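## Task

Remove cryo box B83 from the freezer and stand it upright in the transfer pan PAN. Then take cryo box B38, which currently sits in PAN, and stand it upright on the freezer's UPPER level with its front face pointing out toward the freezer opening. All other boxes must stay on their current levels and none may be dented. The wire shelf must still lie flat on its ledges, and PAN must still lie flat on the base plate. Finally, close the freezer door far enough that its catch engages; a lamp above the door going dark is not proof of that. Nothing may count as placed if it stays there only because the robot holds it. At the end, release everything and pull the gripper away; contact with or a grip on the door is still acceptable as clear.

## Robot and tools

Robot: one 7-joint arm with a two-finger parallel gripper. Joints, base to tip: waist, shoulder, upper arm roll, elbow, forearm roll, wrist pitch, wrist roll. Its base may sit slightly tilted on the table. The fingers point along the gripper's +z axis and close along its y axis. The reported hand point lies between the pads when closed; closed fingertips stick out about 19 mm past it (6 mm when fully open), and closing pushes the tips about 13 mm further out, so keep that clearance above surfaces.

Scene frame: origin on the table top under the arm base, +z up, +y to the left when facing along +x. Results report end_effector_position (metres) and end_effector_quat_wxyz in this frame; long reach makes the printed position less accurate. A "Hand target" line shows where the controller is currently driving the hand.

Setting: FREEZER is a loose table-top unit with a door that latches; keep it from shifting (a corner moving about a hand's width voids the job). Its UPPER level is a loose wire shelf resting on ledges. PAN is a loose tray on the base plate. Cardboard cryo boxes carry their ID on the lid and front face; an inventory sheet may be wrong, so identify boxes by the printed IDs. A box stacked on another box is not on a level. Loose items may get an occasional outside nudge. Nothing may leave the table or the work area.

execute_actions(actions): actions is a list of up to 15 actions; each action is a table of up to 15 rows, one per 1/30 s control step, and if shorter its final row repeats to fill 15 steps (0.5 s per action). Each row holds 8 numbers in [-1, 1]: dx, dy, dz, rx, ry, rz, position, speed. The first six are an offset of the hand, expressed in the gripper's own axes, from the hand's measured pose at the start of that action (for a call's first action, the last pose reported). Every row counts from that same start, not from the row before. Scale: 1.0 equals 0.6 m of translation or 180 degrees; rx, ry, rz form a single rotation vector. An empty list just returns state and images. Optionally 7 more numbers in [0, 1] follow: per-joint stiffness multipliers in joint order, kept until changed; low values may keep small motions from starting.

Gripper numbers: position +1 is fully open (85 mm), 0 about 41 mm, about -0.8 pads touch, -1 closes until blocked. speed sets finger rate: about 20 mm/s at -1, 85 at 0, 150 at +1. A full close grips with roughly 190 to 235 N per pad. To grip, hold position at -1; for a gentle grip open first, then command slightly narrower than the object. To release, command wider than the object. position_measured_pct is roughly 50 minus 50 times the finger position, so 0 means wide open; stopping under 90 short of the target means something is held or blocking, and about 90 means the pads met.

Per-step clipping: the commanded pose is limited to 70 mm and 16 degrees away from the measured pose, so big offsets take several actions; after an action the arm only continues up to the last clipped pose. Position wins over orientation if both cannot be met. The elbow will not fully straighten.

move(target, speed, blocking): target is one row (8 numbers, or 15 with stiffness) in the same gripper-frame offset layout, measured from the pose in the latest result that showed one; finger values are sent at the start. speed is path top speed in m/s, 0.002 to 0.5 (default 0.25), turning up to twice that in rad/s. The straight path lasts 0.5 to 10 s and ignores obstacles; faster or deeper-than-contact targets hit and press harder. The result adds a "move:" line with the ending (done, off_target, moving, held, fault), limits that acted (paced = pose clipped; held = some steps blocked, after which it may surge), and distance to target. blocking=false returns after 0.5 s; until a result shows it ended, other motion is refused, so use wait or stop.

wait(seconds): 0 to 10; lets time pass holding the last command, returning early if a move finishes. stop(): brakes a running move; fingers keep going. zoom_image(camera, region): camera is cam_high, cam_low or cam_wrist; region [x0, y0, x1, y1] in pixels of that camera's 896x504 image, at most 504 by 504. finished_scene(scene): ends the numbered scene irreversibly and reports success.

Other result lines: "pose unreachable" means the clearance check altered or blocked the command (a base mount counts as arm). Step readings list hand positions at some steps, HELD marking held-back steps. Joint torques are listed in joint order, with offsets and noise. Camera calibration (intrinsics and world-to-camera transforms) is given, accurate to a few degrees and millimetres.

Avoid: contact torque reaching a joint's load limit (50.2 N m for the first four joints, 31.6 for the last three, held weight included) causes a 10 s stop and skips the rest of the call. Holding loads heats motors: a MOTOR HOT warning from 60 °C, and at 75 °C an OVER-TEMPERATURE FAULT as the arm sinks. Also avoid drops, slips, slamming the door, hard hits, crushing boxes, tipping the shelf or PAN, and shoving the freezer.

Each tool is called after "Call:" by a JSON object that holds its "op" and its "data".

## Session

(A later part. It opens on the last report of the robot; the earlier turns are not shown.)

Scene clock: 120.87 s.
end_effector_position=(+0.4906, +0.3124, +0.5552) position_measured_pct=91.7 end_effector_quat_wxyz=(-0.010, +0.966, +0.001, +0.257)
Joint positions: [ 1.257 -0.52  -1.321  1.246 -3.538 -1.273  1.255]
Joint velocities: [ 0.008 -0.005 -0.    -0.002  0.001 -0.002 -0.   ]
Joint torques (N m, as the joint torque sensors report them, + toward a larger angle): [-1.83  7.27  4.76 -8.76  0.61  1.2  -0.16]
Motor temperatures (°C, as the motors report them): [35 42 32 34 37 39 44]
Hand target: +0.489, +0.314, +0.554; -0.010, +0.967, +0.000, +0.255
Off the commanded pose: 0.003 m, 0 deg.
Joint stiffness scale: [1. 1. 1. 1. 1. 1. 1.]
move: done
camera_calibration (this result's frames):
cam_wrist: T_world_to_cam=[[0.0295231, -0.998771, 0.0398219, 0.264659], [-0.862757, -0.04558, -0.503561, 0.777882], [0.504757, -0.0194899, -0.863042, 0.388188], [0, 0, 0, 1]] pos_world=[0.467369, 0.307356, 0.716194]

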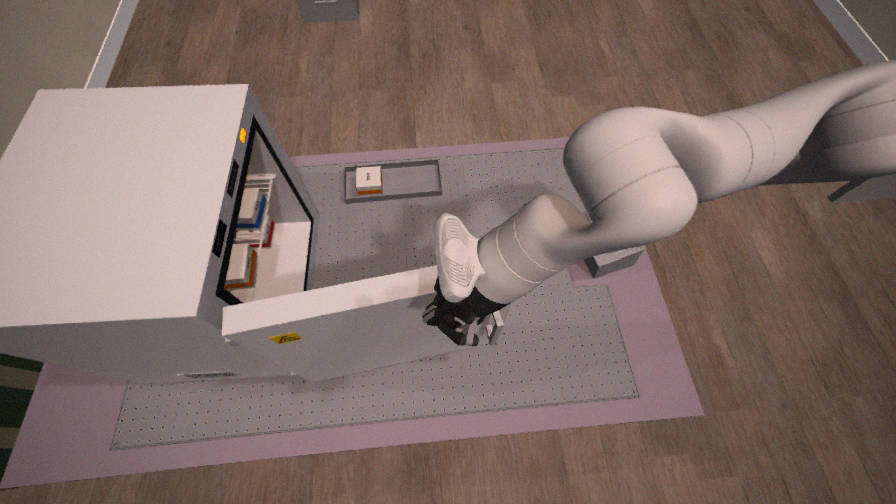

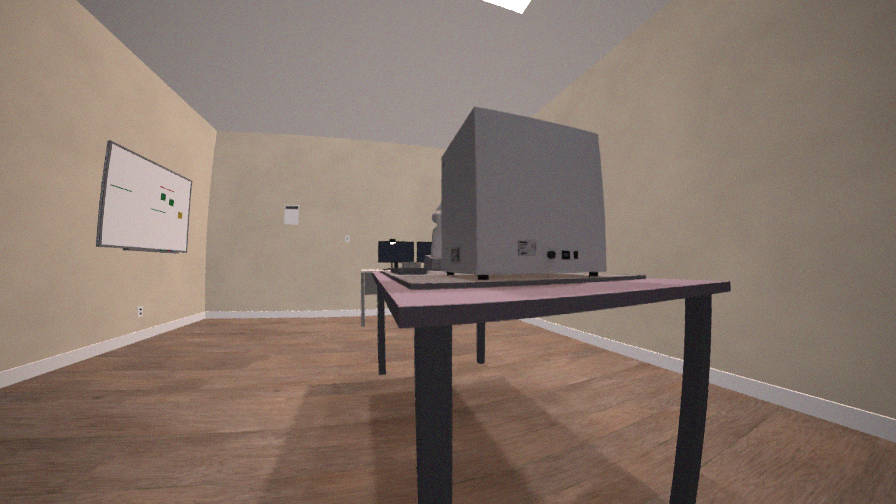

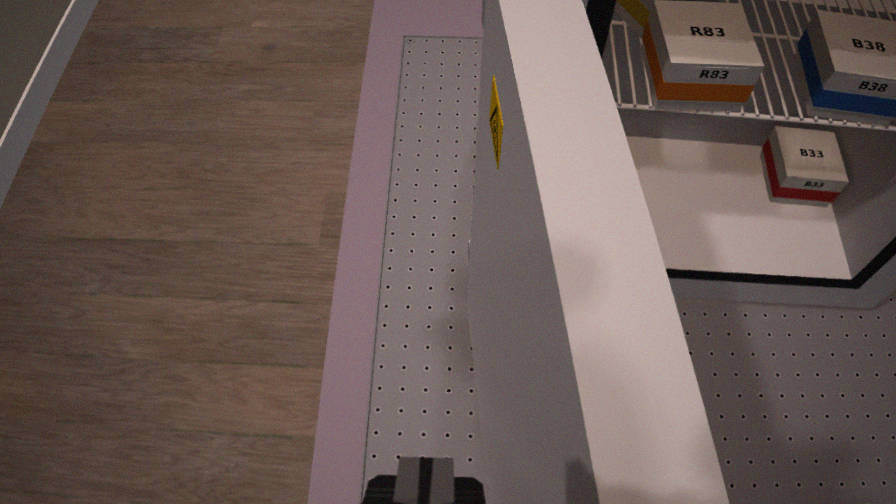

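Call:
{"op": "move", "data": {"target": [-0.0725,0,0.126,0,0,0,-1,0], "speed": 0.08}}

Call:
{"op": "move", "data": {"target": [0,0.41,0,0,0,0,-1,0], "speed": 0.08}}

Call:
{"op": "move", "data": {"target": [0.276,0.28,0.222,0,0.167,0,-1,0], "speed": 0.08}}

Call:
{"op": "move", "data": {"target": [0.045,0,0.078,0,0,0,-1,0], "speed": 0.03}}

Scene clock: 122.57 s.
end_effector_position=(+0.4907, +0.3124, +0.4701) position_measured_pct=91.7 end_effector_quat_wxyz=(-0.009, +0.966, -0.000, +0.257)
Joint positions: [ 1.235 -0.555 -1.396  1.501 -3.55  -1.019  1.255]
Joint velocities: [ 0.     0.    -0.002  0.002  0.     0.004  0.002]
Joint torques (N m, as the joint torque sensors report them, + toward a larger angle): [-1.92  7.37  4.62 -9.03  0.57  1.25 -0.19]
Motor temperatures (°C, as the motors report them): [35 42 32 34 37 39 44]
Hand target: +0.491, +0.314, +0.468; -0.010, +0.966, +0.001, +0.257
Off the commanded pose: 0.003 m, 0 deg.
Joint stiffness scale: [1. 1. 1. 1. 1. 1. 1.]
move: done
camera_calibration (this result's frames):
cam_wrist: T_world_to_cam=[[0.0271214, -0.998808, 0.0405805, 0.268881], [-0.863165, -0.043875, -0.503011, 0.734493], [0.504192, -0.0213853, -0.863327, 0.315691], [0, 0, 0, 1]] pos_world=[0.467527, 0.307537, 0.631092]

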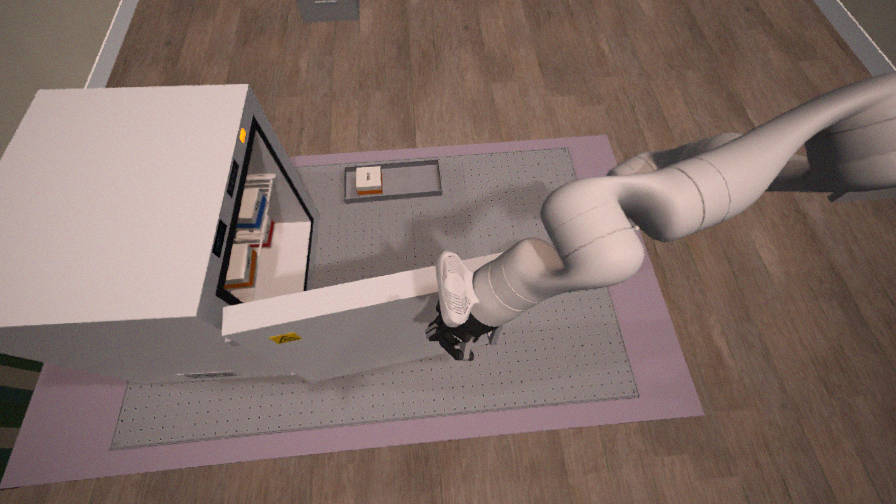

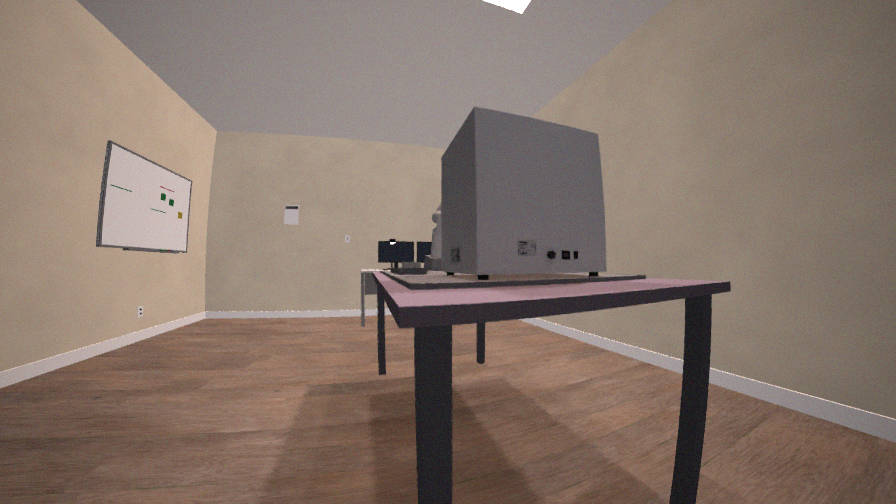

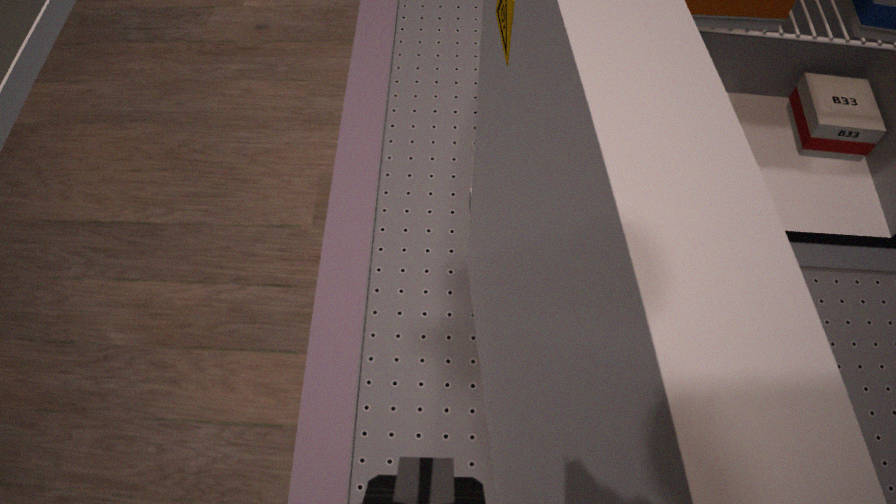

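Scene clock: 125.97 s.
end_effector_position=(+0.4911, +0.0670, +0.4658) position_measured_pct=91.7 end_effector_quat_wxyz=(-0.007, +0.967, +0.001, +0.255)
Joint positions: [ 0.913 -0.331 -0.723  1.836 -3.572 -0.872  1.81 ]
Joint velocities: [-0.012  0.007  0.002  0.001 -0.001  0.002 -0.   ]
Joint torques (N m, as the joint torque sensors report them, + toward a larger angle): [-0.51 -3.52  2.2  -9.85 -0.07  1.34 -0.24]
Motor temperatures (°C, as the motors report them): [35 42 32 34 37 39 44]
Hand target: +0.492, +0.067, +0.465; -0.010, +0.967, -0.000, +0.256
Off the commanded pose: 0.001 m, 0 deg.
Joint stiffness scale: [1. 1. 1. 1. 1. 1. 1.]
move: done
camera_calibration (this result's frames):
cam_wrist: T_world_to_cam=[[0.0277342, -0.998544, 0.0462675, 0.0209876], [-0.865101, -0.0471663, -0.499375, 0.721381], [0.50083, -0.0261763, -0.86515, 0.309332], [0, 0, 0, 1]] pos_world=[0.468563, 0.0630791, 0.626887]

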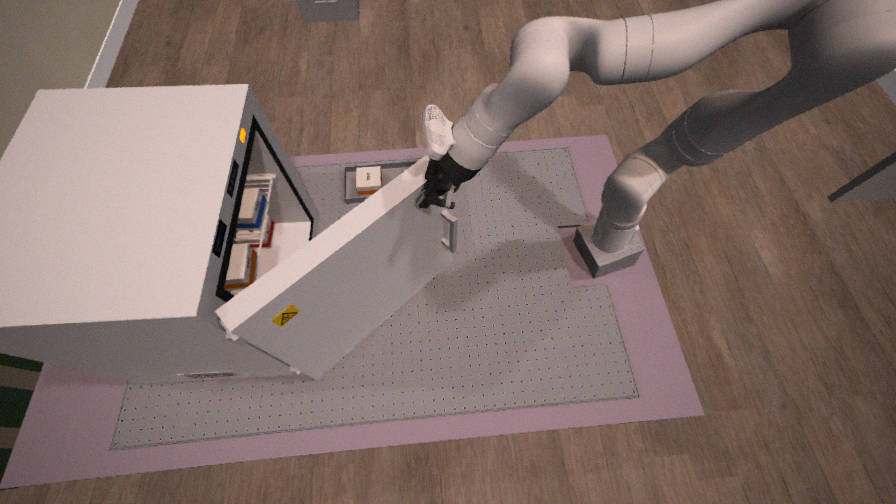

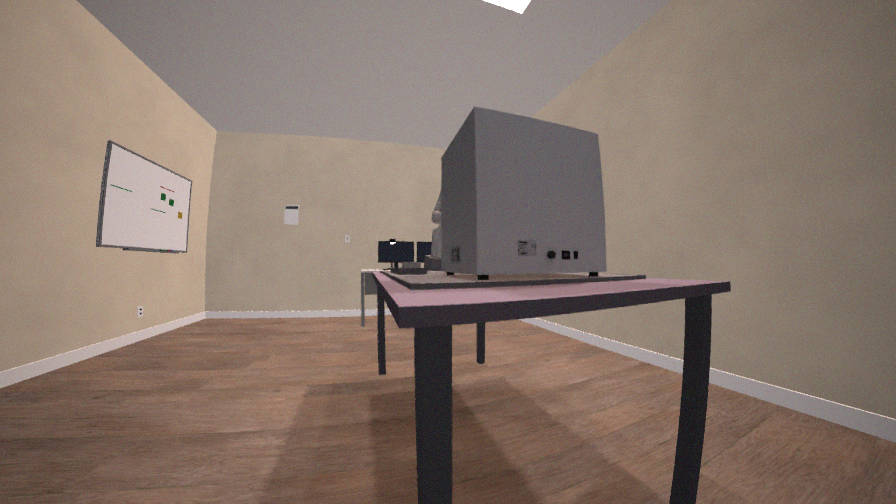

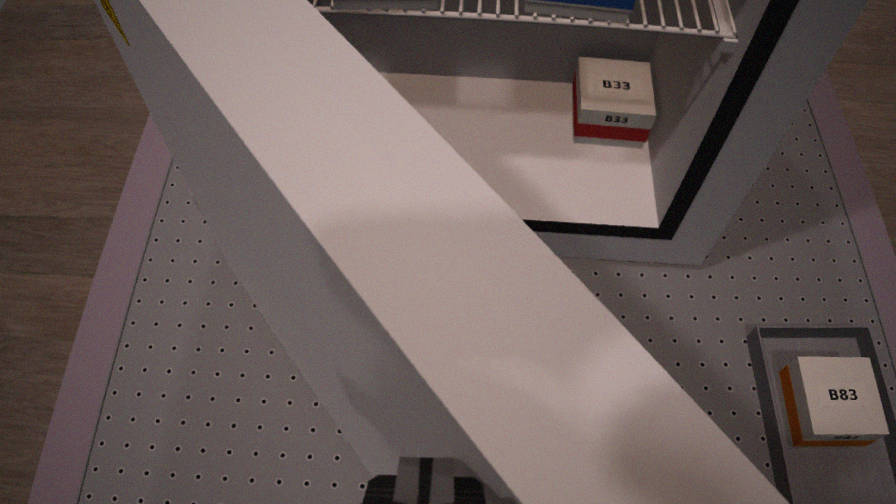

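Scene clock: 129.80 s.
end_effector_position=(+0.7033, -0.0867, +0.4325) position_measured_pct=91.7 end_effector_quat_wxyz=(-0.015, +0.880, +0.011, +0.475)
Joint positions: [ 1.127  0.308 -1.009  1.808 -4.626 -0.041  3.291]
Joint velocities: [ 0.234  0.119 -0.342 -0.001 -0.143  0.135  0.252]
Joint torques (N m, as the joint torque sensors report them, + toward a larger angle): [  2.12 -11.53  -1.64  -9.72   0.1   -0.56  -0.23]
Motor temperatures (°C, as the motors report them): [35 42 32 34 37 39 44]
Hand target: +0.703, -0.099, +0.431; -0.012, +0.880, +0.002, +0.475
Off the commanded pose: 0.013 m, 3 deg.
Joint stiffness scale: [1. 1. 1. 1. 1. 1. 1.]
move: off_target
camera_calibration (this result's frames):
cam_wrist: T_world_to_cam=[[0.0273041, -0.998544, 0.0465316, -0.136698], [-0.539143, -0.0539086, -0.840487, 0.798816], [0.841772, -0.00213843, -0.539829, -0.208165], [0, 0, 0, 1]] pos_world=[0.609636, -0.0938815, 0.565382]

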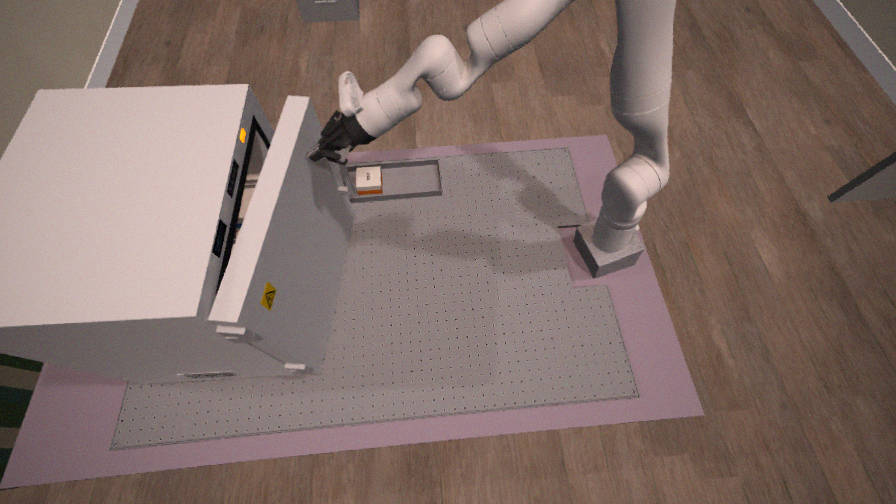

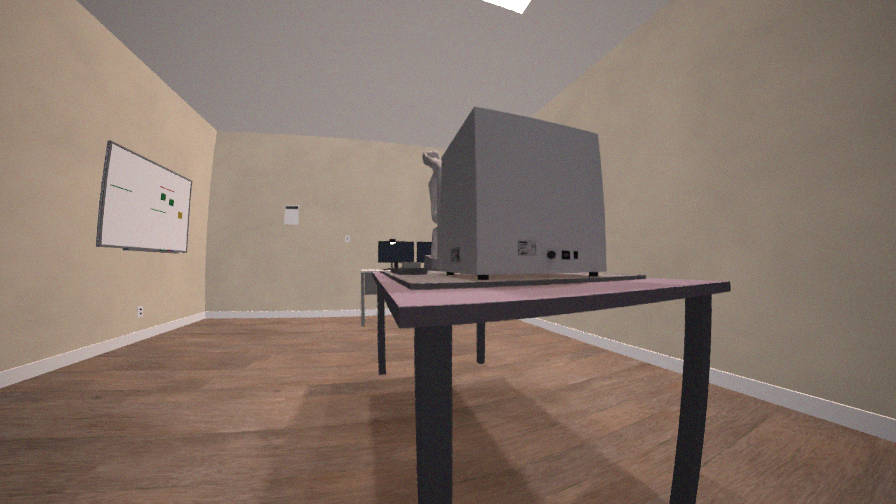

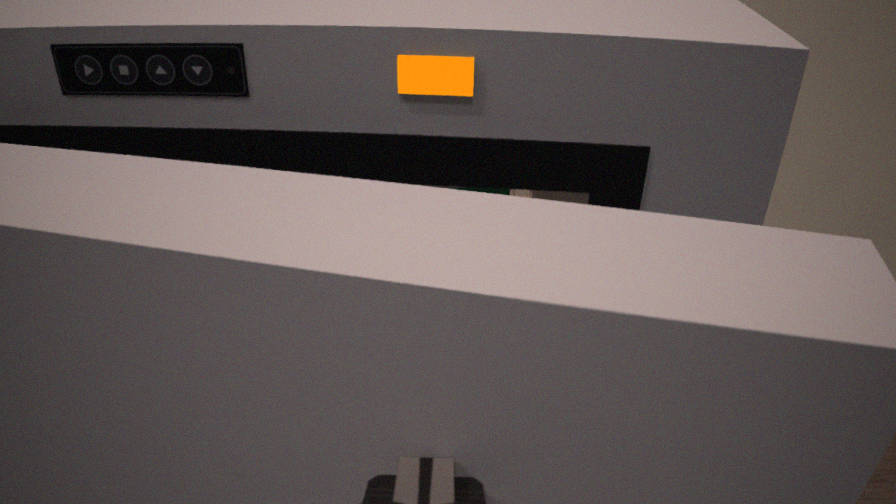

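Scene clock: 132.07 s.
end_effector_position=(+0.7543, -0.0944, +0.4246) position_measured_pct=91.7 end_effector_quat_wxyz=(-0.010, +0.878, +0.004, +0.479)
Joint positions: [ 0.749  0.341 -0.598  1.672 -4.537 -0.092  3.144]
Joint velocities: [-0.224 -0.05   0.329 -0.023  0.245 -0.128 -0.319]
Joint torques (N m, as the joint torque sensors report them, + toward a larger angle): [  1.78 -16.32  -1.55 -10.08  -0.12  -0.15  -0.43]
Motor temperatures (°C, as the motors report them): [35 42 32 34 37 39 44]
Hand target: +0.757, -0.085, +0.429; -0.015, +0.877, +0.011, +0.481
Off the commanded pose: 0.011 m, 1 deg.
Joint stiffness scale: [1. 1. 1. 1. 1. 1. 1.]
move: off_target
camera_calibration (this result's frames):
cam_wrist: T_world_to_cam=[[0.0105054, -0.998764, 0.0485889, -0.133608], [-0.533308, -0.0467001, -0.844631, 0.817248], [0.845856, -0.0170396, -0.533139, -0.262692], [0, 0, 0, 1]] pos_world=[0.659448, -0.0997531, 0.556714]

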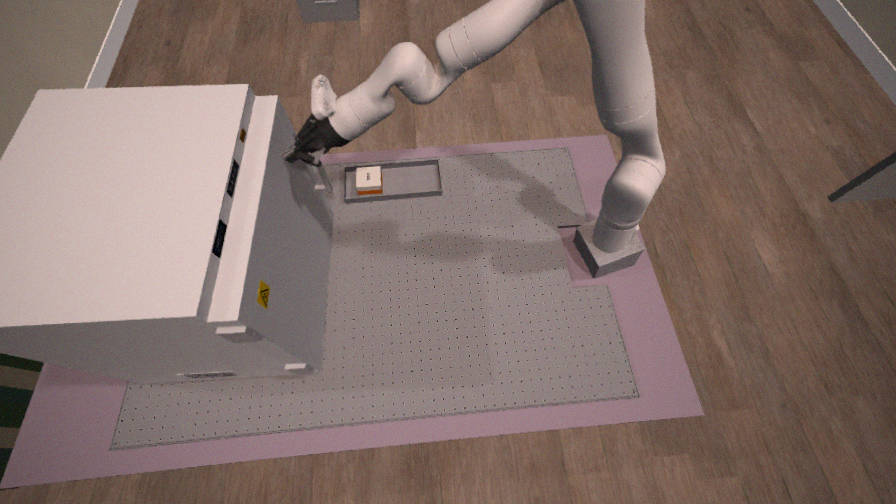

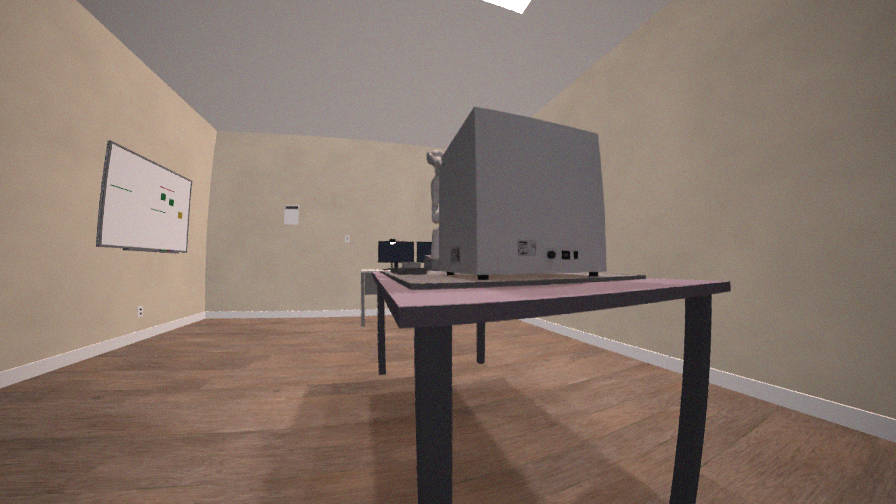

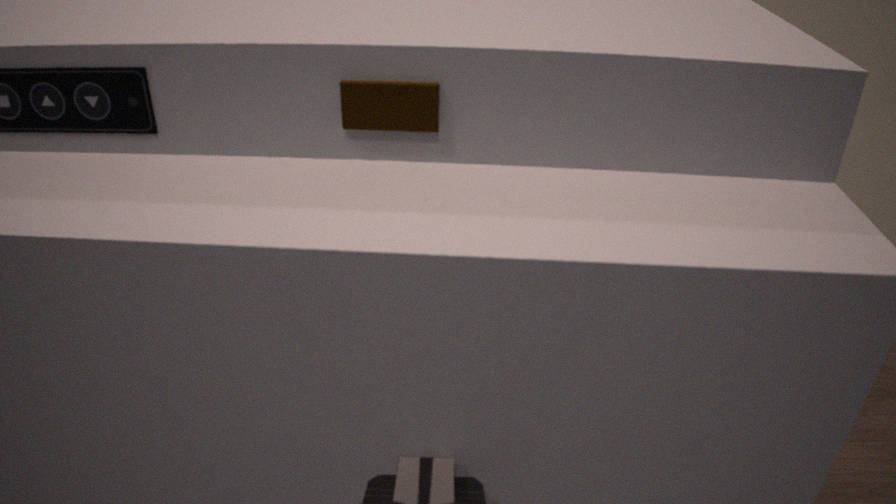

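Call:
{"op": "move", "data": {"target": [0.012,0,0.019,0,0,0,-1,0], "speed": 0.015}}

Call:
{"op": "move", "data": {"target": [0,0,-0.12,0,-0.05,0,-1,0], "speed": 0.1}}

Scene clock: 133.30 s.
end_effector_position=(+0.7581, -0.0955, +0.4200) position_measured_pct=91.7 end_effector_quat_wxyz=(-0.008, +0.881, +0.004, +0.474)
Joint positions: [ 0.669  0.339 -0.498  1.657 -4.467 -0.115  3.056]
Joint velocities: [-0.039 -0.     0.05  -0.01   0.027 -0.013 -0.037]
Joint torques (N m, as the joint torque sensors report them, + toward a larger angle): [ -2.42  -9.86  -2.73 -22.14  -0.85   1.78  -0.46]
Motor temperatures (°C, as the motors report them): [35 42 32 34 37 39 44]
Hand target: +0.767, -0.094, +0.424; -0.010, +0.878, +0.004, +0.479
Off the commanded pose: 0.011 m, 1 deg.
Joint stiffness scale: [1. 1. 1. 1. 1. 1. 1.]
move: off_target
camera_calibration (this result's frames):
cam_wrist: T_world_to_cam=[[0.00893006, -0.998536, 0.0533571, -0.135276], [-0.543888, -0.0496263, -0.837689, 0.820136], [0.83911, -0.0215397, -0.543535, -0.2593], [0, 0, 0, 1]] pos_world=[0.664852, -0.0999629, 0.553299]

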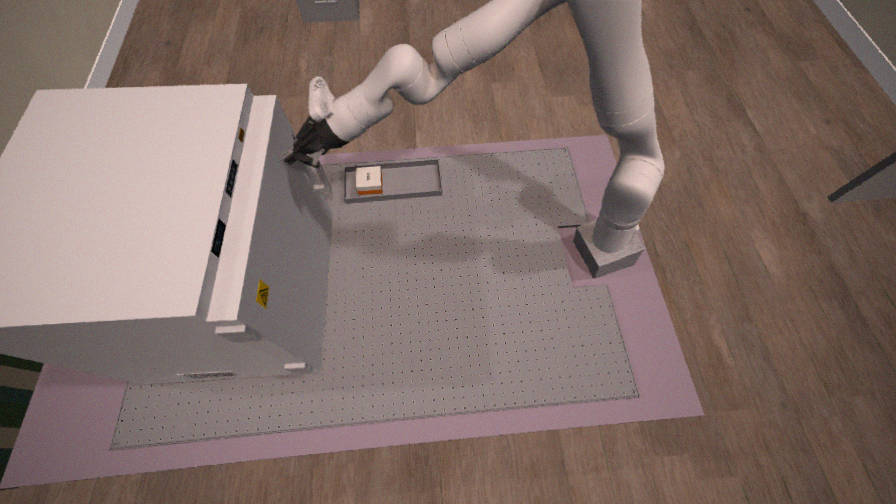

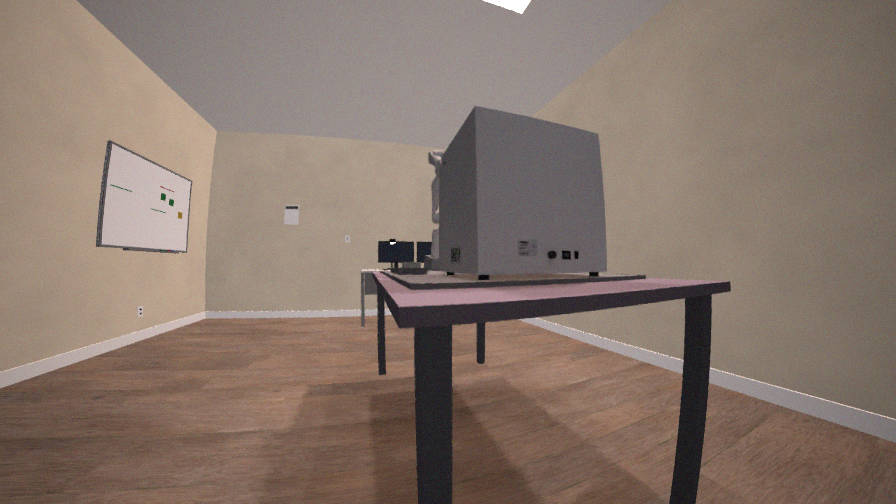

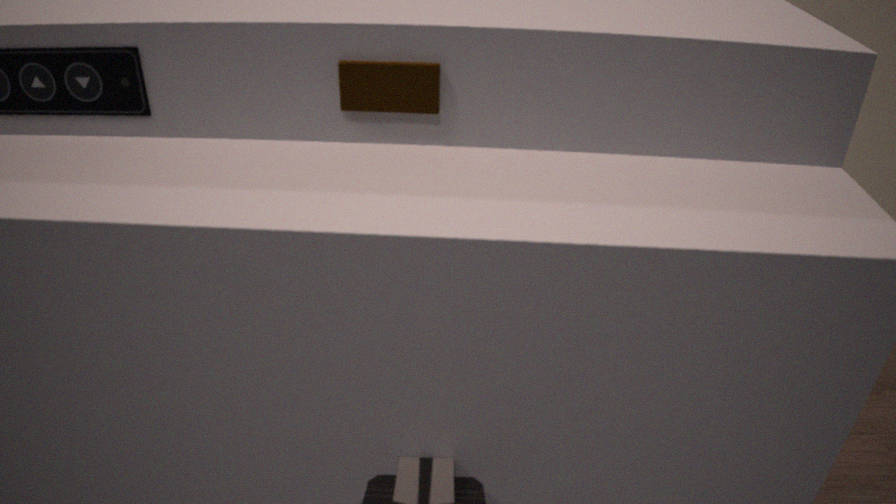

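Scene clock: 134.67 s.
end_effector_position=(+0.6979, -0.0977, +0.4571) position_measured_pct=91.7 end_effector_quat_wxyz=(-0.007, +0.915, +0.003, +0.402)
Joint positions: [ 0.444  0.167 -0.12   1.624 -3.808 -0.442  2.315]
Joint velocities: [-0.004 -0.    -0.    -0.001  0.002 -0.001 -0.002]
Joint torques (N m, as the joint torque sensors report them, + toward a larger angle): [  1.38 -16.75   0.36 -10.56  -0.66   1.36  -0.19]
Motor temperatures (°C, as the motors report them): [35 42 32 34 37 39 44]
Hand target: +0.698, -0.097, +0.459; -0.007, +0.916, +0.005, +0.402
Off the commanded pose: 0.003 m, 0 deg.
Joint stiffness scale: [1. 1. 1. 1. 1. 1. 1.]
move: done
camera_calibration (this result's frames):
cam_wrist: T_world_to_cam=[[0.0156136, -0.998486, 0.0527476, -0.14336], [-0.669358, -0.049627, -0.741281, 0.861963], [0.742776, -0.023733, -0.669119, -0.0642575], [0, 0, 0, 1]] pos_world=[0.626929, -0.101892, 0.603523]

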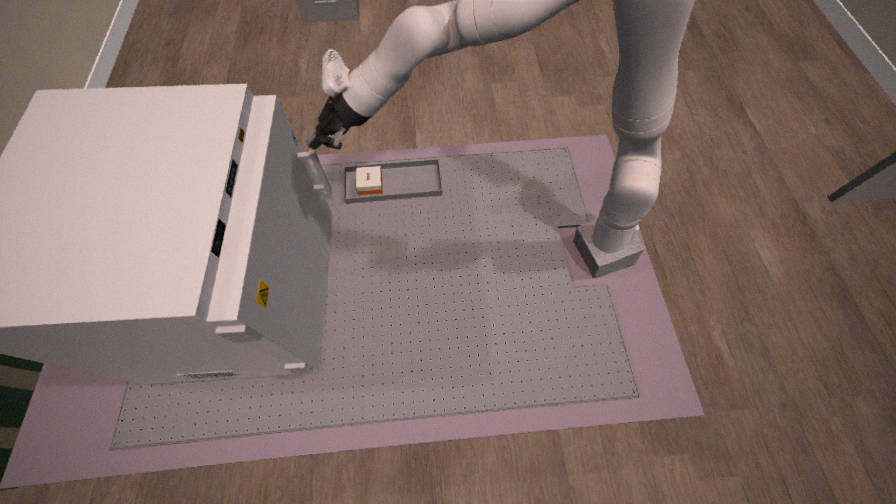

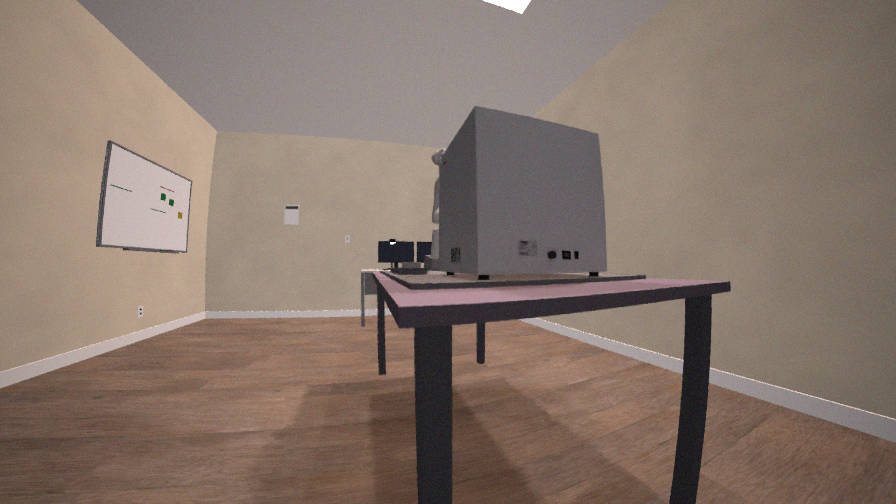

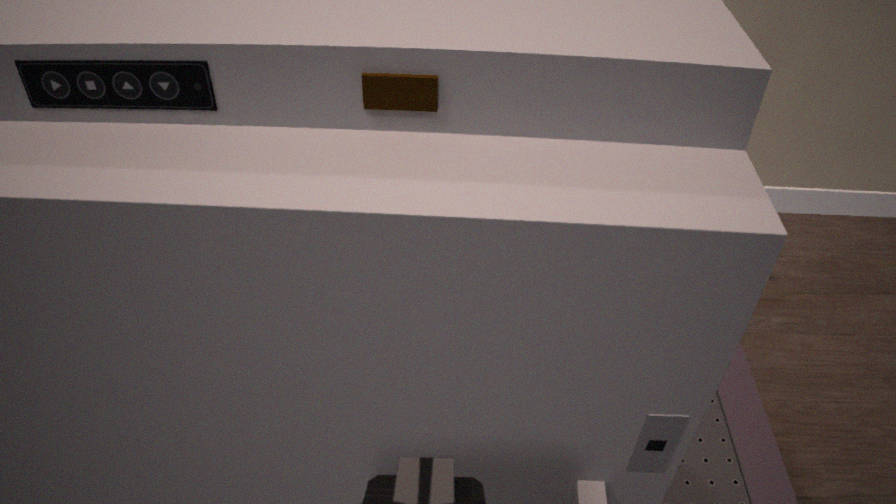

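Call:
{"op": "finished_scene", "data": {"scene": 2}}

The scene is finished: the task was done.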